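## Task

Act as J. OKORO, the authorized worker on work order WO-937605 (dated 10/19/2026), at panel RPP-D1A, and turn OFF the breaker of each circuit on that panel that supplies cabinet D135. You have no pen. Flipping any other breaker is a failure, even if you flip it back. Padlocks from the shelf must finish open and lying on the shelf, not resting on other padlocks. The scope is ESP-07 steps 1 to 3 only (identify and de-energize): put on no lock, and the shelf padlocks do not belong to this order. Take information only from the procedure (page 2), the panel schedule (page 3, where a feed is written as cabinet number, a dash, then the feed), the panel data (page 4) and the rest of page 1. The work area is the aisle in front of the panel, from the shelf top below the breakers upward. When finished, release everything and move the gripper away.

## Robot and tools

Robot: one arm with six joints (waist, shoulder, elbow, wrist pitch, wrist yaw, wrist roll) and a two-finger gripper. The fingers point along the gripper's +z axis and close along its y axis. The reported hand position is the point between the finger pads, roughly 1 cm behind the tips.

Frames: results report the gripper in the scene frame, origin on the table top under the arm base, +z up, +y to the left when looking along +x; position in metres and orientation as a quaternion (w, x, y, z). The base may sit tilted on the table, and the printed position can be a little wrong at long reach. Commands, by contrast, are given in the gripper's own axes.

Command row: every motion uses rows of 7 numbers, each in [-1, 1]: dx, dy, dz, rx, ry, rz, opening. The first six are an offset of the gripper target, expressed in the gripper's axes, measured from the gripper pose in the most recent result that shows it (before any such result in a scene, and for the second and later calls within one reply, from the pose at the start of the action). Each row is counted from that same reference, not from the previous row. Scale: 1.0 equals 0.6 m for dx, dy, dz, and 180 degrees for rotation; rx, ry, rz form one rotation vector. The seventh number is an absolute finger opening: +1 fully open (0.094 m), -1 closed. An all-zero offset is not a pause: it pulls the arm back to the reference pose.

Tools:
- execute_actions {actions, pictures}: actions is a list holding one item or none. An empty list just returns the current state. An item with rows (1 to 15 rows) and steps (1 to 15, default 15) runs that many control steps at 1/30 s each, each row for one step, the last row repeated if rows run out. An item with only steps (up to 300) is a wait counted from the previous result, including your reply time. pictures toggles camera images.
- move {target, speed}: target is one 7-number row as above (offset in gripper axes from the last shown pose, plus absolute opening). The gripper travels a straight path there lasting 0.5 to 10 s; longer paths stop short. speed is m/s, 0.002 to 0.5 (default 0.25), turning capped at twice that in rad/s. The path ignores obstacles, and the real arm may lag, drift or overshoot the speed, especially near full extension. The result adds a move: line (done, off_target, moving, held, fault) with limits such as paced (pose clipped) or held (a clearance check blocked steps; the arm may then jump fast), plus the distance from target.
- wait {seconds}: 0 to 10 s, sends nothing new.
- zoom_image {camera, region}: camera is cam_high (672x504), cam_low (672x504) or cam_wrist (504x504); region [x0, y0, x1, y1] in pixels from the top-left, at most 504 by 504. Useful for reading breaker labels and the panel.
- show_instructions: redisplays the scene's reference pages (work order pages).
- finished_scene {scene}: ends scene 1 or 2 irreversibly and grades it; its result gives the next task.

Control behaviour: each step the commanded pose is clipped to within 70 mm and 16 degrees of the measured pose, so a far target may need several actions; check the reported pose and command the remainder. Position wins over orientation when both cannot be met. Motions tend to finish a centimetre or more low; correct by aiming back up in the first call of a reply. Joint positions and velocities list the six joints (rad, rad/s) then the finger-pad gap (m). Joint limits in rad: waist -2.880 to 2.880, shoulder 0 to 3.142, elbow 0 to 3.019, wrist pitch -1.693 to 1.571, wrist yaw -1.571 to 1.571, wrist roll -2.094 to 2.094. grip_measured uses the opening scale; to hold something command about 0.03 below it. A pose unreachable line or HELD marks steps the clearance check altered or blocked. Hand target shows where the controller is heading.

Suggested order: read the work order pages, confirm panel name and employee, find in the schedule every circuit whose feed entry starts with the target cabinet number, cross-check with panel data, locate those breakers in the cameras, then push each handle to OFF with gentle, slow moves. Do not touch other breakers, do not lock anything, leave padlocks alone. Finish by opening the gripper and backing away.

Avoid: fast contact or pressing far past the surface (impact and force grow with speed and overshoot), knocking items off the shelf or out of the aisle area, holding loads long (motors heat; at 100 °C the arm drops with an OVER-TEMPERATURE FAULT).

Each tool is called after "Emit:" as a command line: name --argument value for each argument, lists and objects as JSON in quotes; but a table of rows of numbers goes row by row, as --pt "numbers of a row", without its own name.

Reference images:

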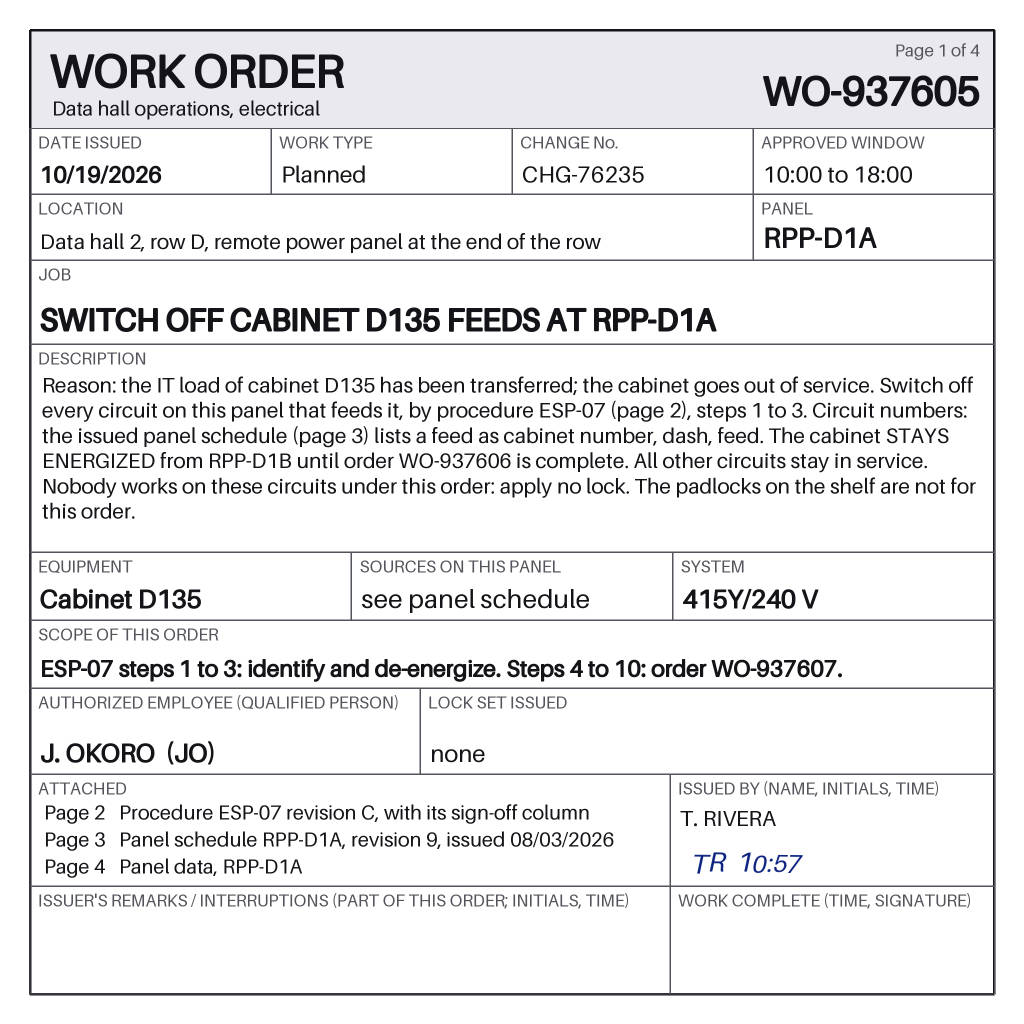

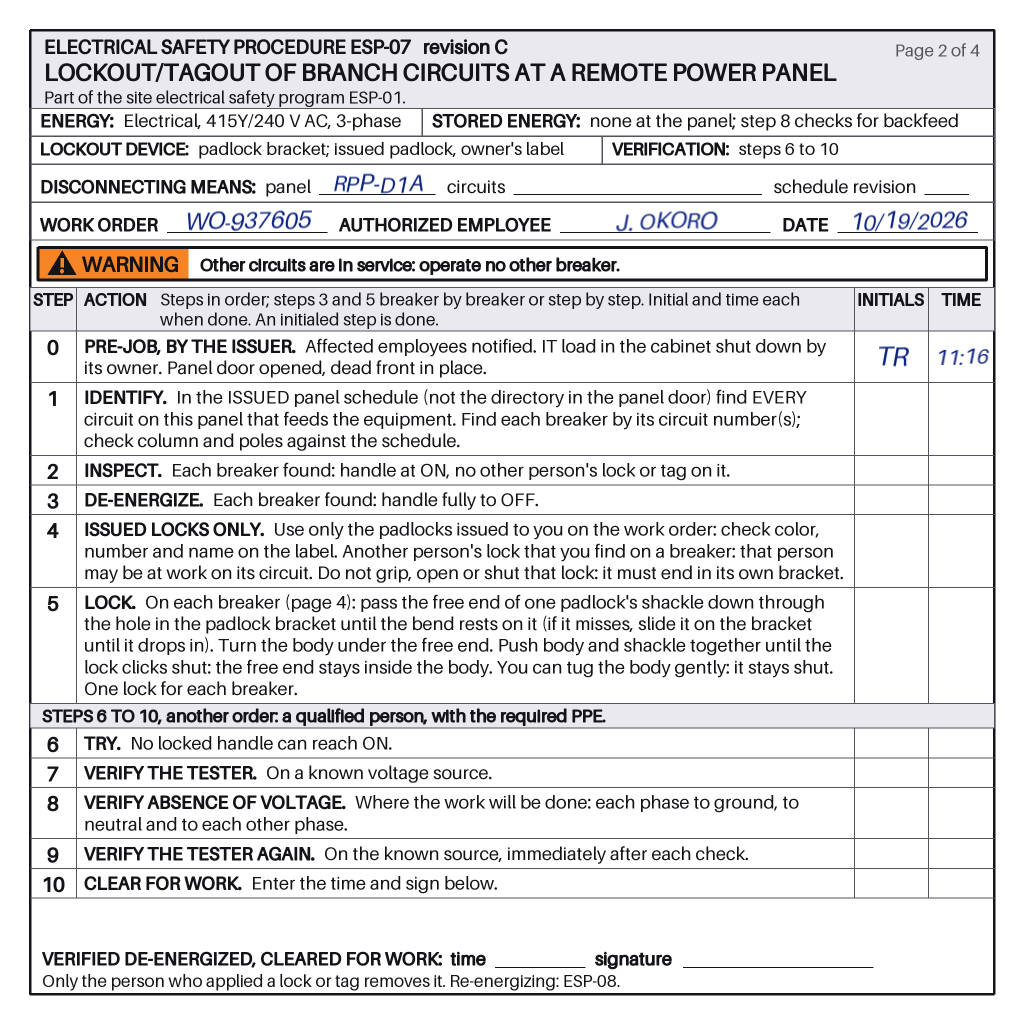

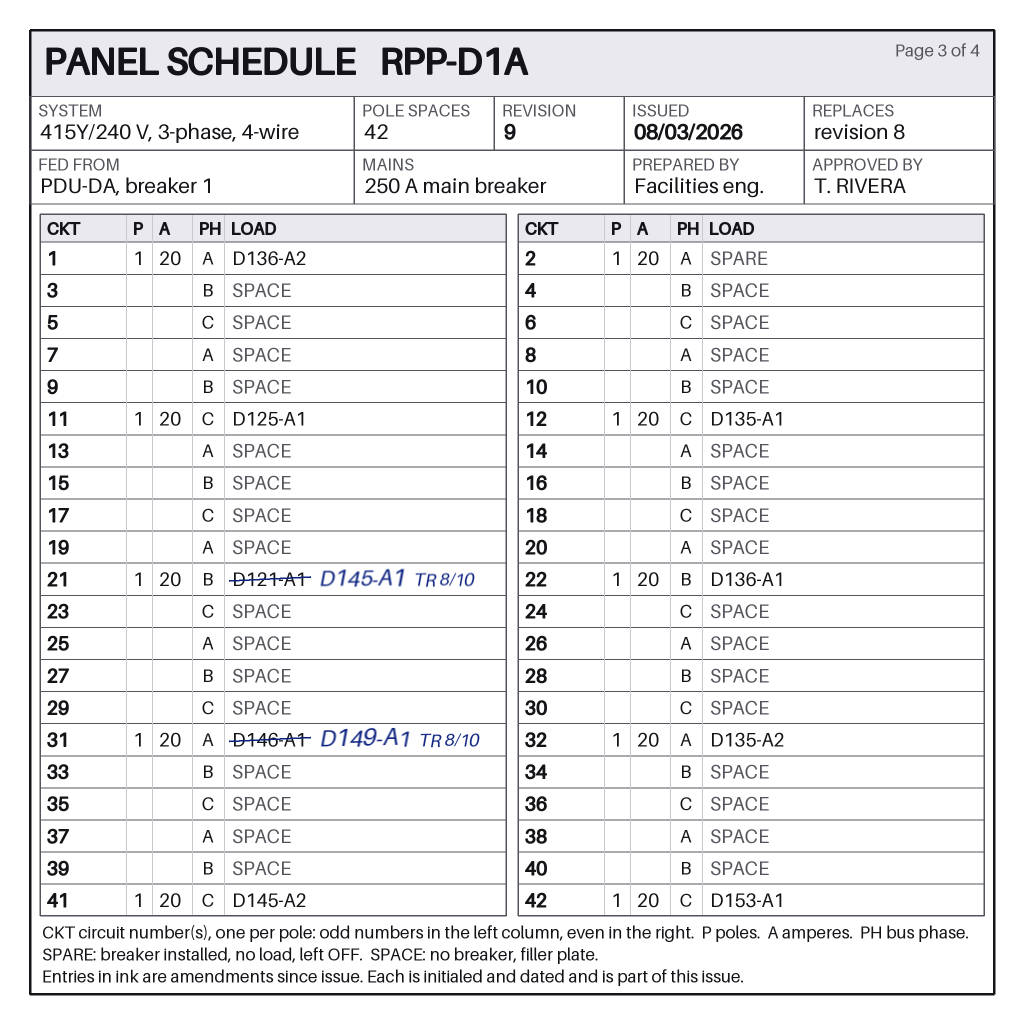

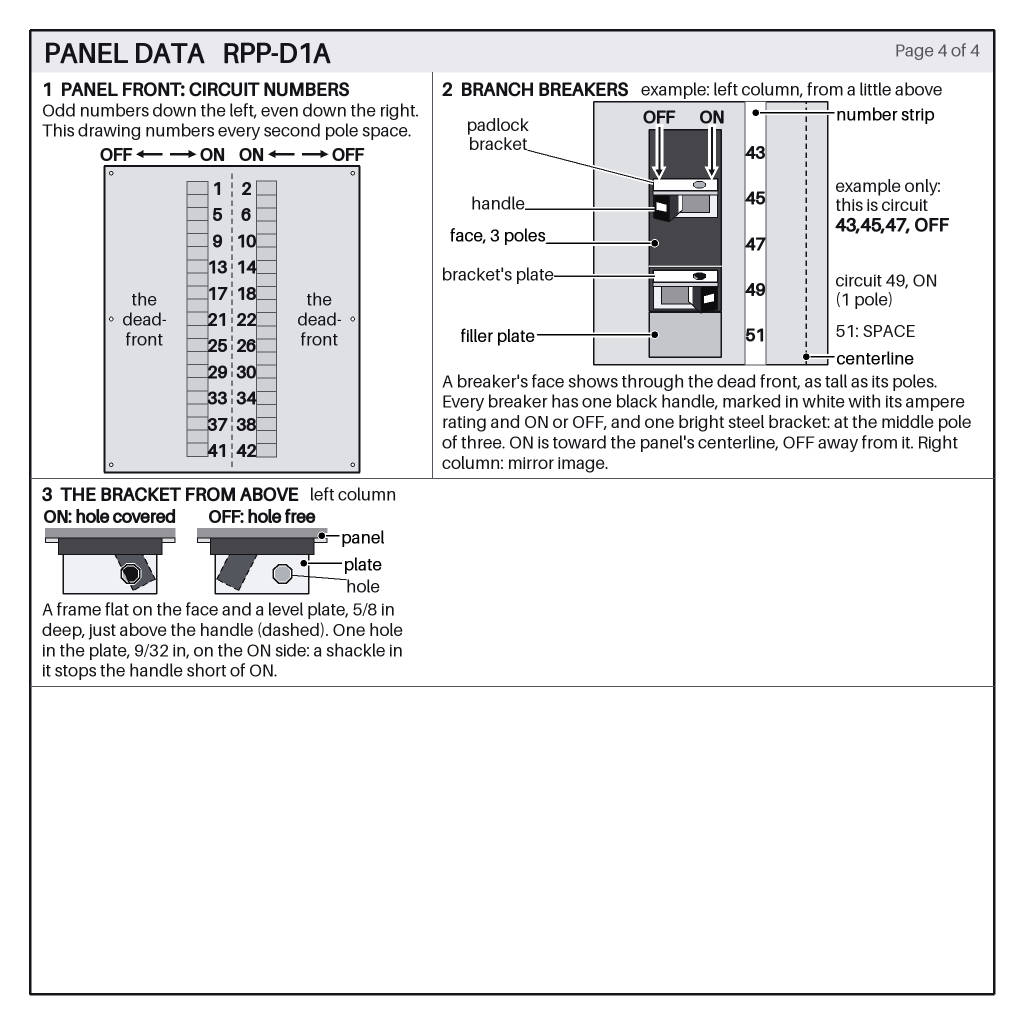

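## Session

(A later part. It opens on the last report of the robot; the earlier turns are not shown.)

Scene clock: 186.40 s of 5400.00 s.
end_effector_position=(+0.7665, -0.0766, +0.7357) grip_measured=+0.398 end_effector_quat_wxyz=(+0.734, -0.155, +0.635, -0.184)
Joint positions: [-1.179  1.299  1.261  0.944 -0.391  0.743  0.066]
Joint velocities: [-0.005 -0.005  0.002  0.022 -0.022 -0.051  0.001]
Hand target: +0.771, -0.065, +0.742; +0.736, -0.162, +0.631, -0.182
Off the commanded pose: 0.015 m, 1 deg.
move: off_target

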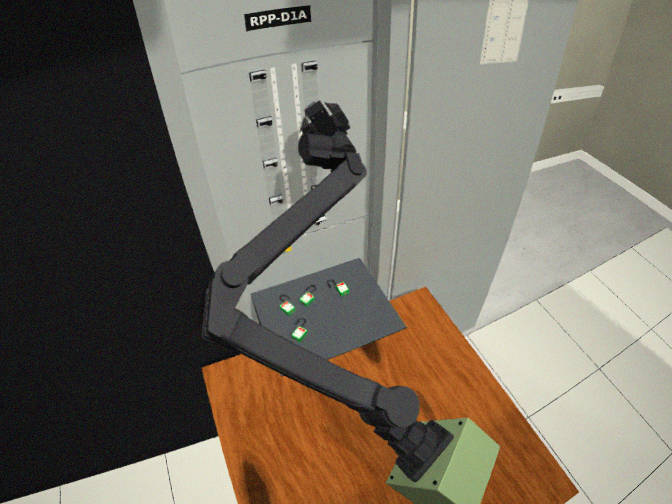

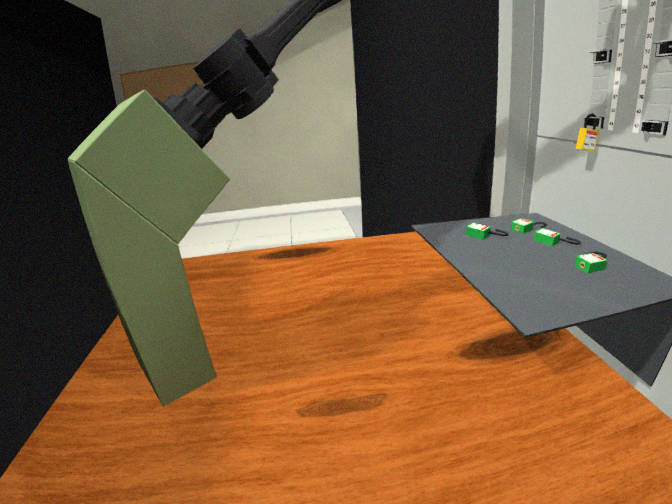

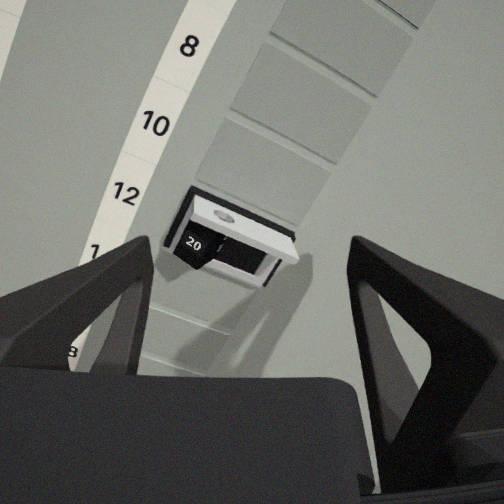

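Emit:
move --target '[-0.03, 0.02, 0.005, 0, 0, 0, 0.4]' --speed 0.03

Scene clock: 187.73 s of 5400.00 s.
end_effector_position=(+0.7668, -0.0624, +0.7413) grip_measured=+0.398 end_effector_quat_wxyz=(+0.734, -0.154, +0.635, -0.185)
Joint positions: [-1.179  1.267  1.261  0.91  -0.391  0.743  0.066]
Joint velocities: [ 0.005 -0.024 -0.022 -0.007 -0.11   0.007  0.001]
Hand target: +0.768, -0.058, +0.746; +0.734, -0.155, +0.635, -0.184
Off the commanded pose: 0.007 m, 0 deg.
move: done

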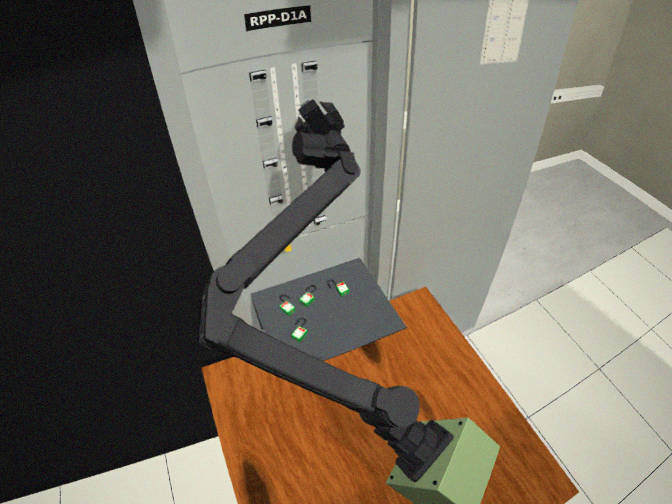

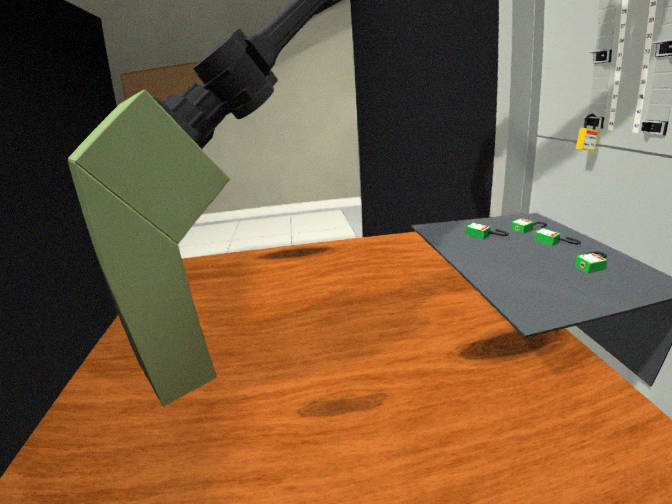

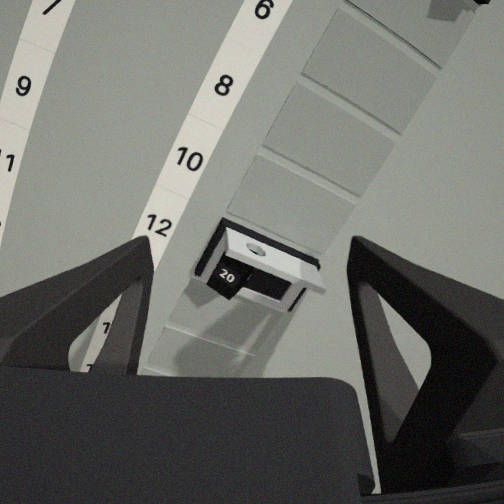

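Emit:
move --target '[0.015, -0.010, 0.0, 0, 0, 0, 0.4]' --speed 0.03

Emit:
move --target '[0, 0, 0.01, 0, 0, 0, -0.65]' --speed 0.03

Scene clock: 191.37 s of 5400.00 s.
end_effector_position=(+0.7668, -0.0649, +0.7404) grip_measured=+0.398 end_effector_quat_wxyz=(+0.734, -0.154, +0.635, -0.185)
Joint positions: [-1.179  1.273  1.261  0.917 -0.391  0.743  0.066]
Joint velocities: [-0.015 -0.005 -0.002 -0.002 -0.022 -0.051 -0.001]
Hand target: +0.767, -0.072, +0.736; +0.734, -0.154, +0.635, -0.185
Off the commanded pose: 0.008 m, 0 deg.
move: done

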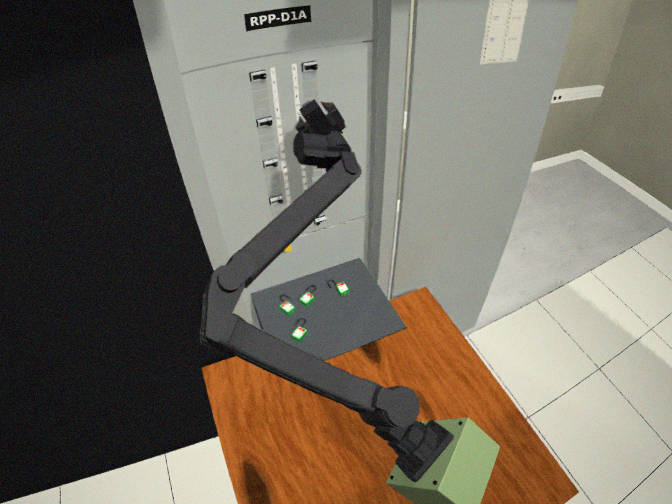

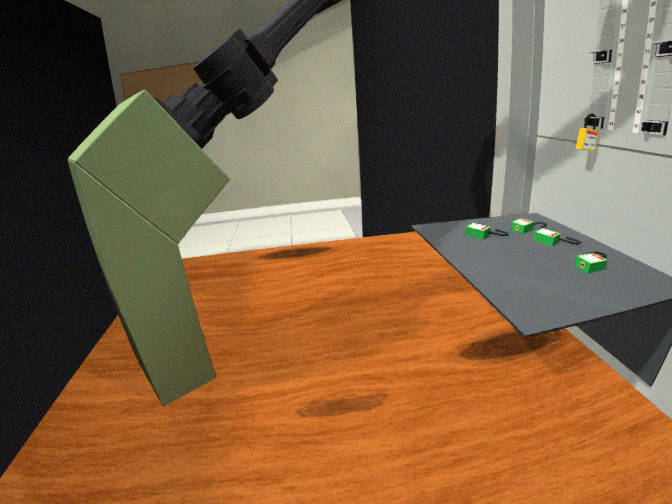

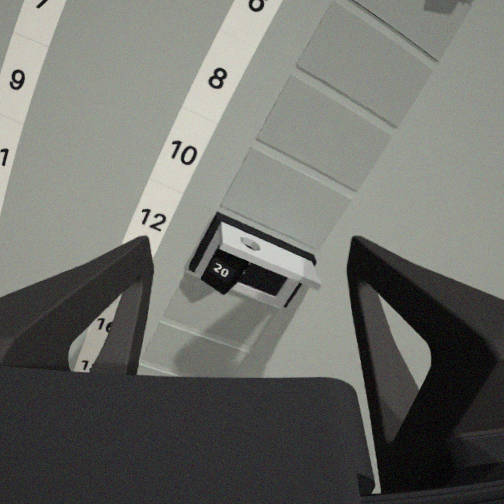

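Scene clock: 192.07 s of 5400.00 s.
end_effector_position=(+0.7652, -0.0591, +0.7473) grip_measured=-0.648 end_effector_quat_wxyz=(+0.736, -0.165, +0.627, -0.194)
Joint positions: [-1.187  1.264  1.263  0.921 -0.386  0.726  0.017]
Joint velocities: [-0.005  0.005  0.007 -0.017  0.037 -0.007  0.   ]
Hand target: +0.772, -0.065, +0.741; +0.734, -0.154, +0.635, -0.184
Off the commanded pose: 0.011 m, 2 deg.
move: off_target

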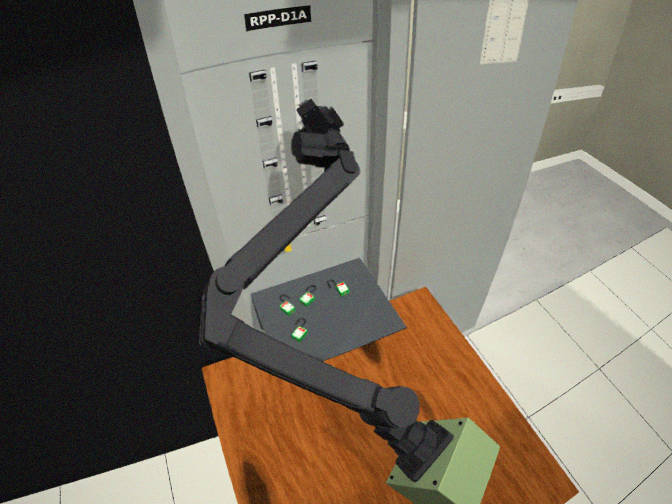

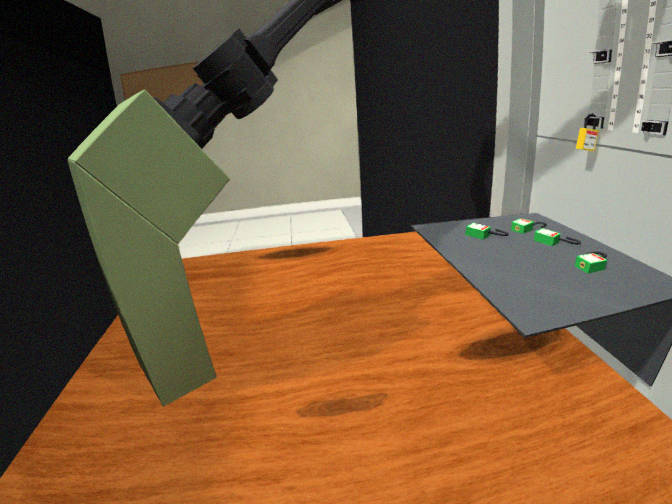

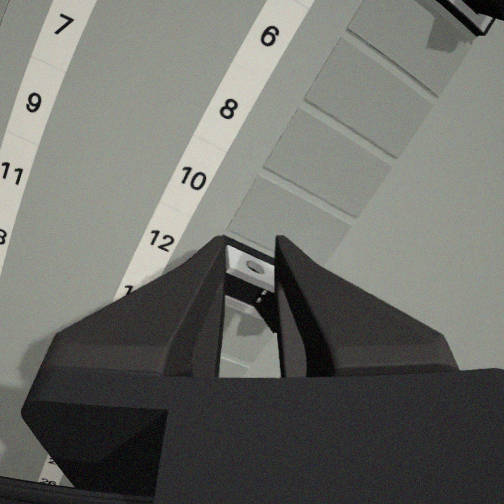

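Looks flipped. Open and back off.

Emit:
move --target '[0, 0, 0, 0, 0, 0, 0.5]' --speed 0.03

Emit:
move --target '[0, 0, -0.25, 0, 0, 0.14, 0.5]' --speed 0.15

Scene clock: 194.80 s of 5400.00 s.
end_effector_position=(+0.7652, -0.0591, +0.7473) grip_measured=+0.498 end_effector_quat_wxyz=(+0.736, -0.165, +0.627, -0.194)
Joint positions: [-1.187  1.264  1.263  0.921 -0.386  0.726  0.07 ]
Joint velocities: [-0.024 -0.005  0.007  0.012  0.007  0.007  0.001]
Hand target: +0.765, -0.059, +0.747; +0.736, -0.165, +0.627, -0.194
Off the commanded pose: 0.000 m, 0 deg.
move: done

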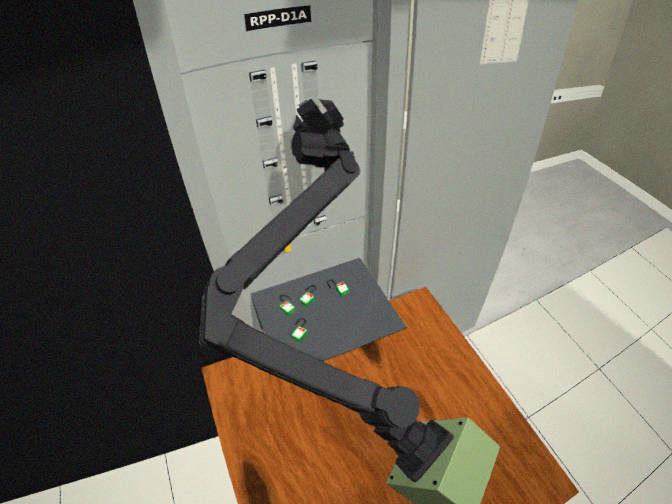

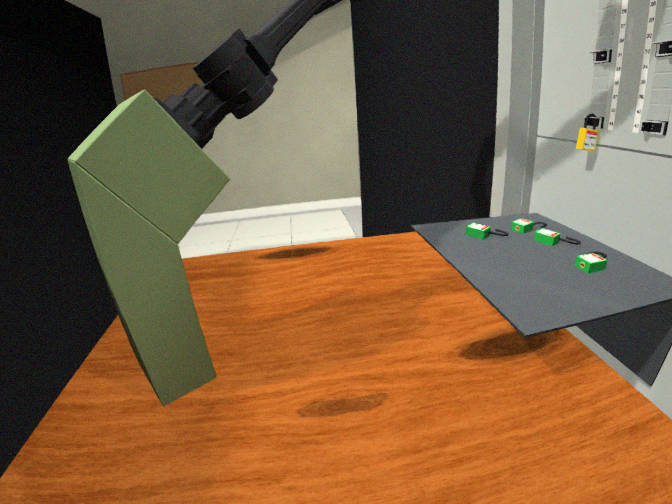

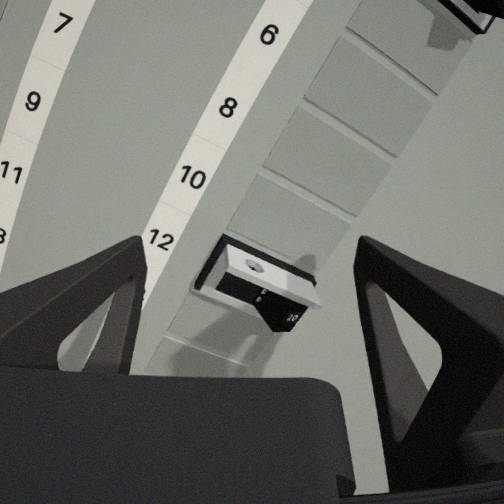

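Scene clock: 196.77 s of 5400.00 s.
end_effector_position=(+0.6213, -0.0622, +0.7184) grip_measured=+0.498 end_effector_quat_wxyz=(+0.759, -0.022, +0.650, -0.034)
Joint positions: [-1.346  1.104  0.836  1.235 -0.48   1.297  0.07 ]
Joint velocities: [ 0.005 -0.015  0.017 -0.002 -0.066  0.051  0.001]
Hand target: +0.618, -0.058, +0.720; +0.760, -0.023, +0.649, -0.030
Off the commanded pose: 0.007 m, 1 deg.
move: done

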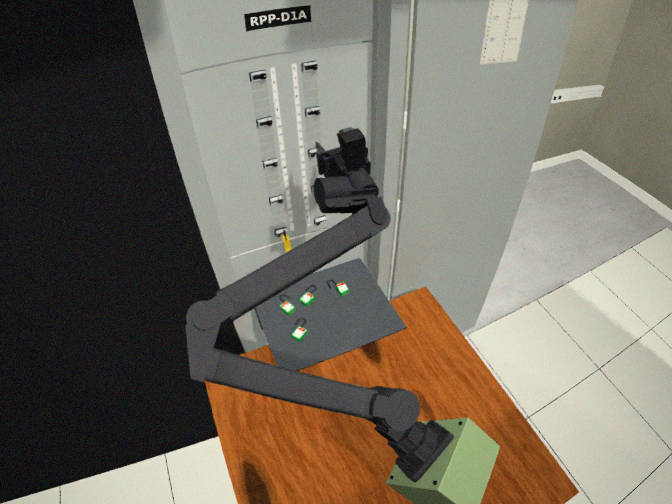

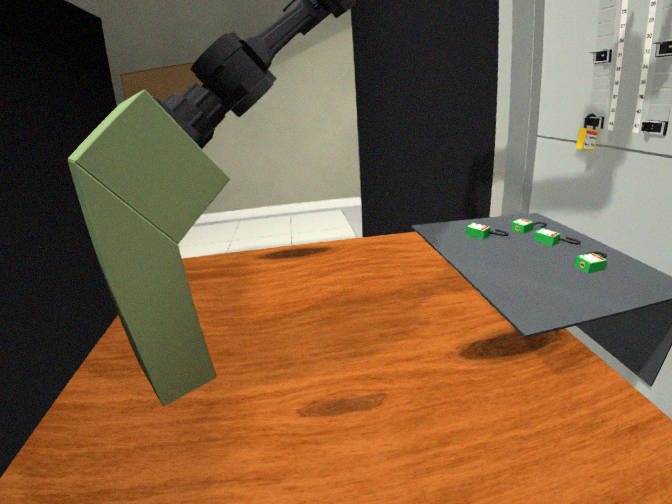

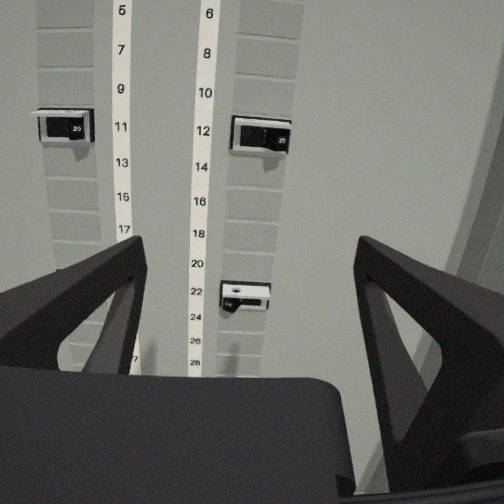

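Emit:
finished_scene --scene 1

The scene is finished: the task was done.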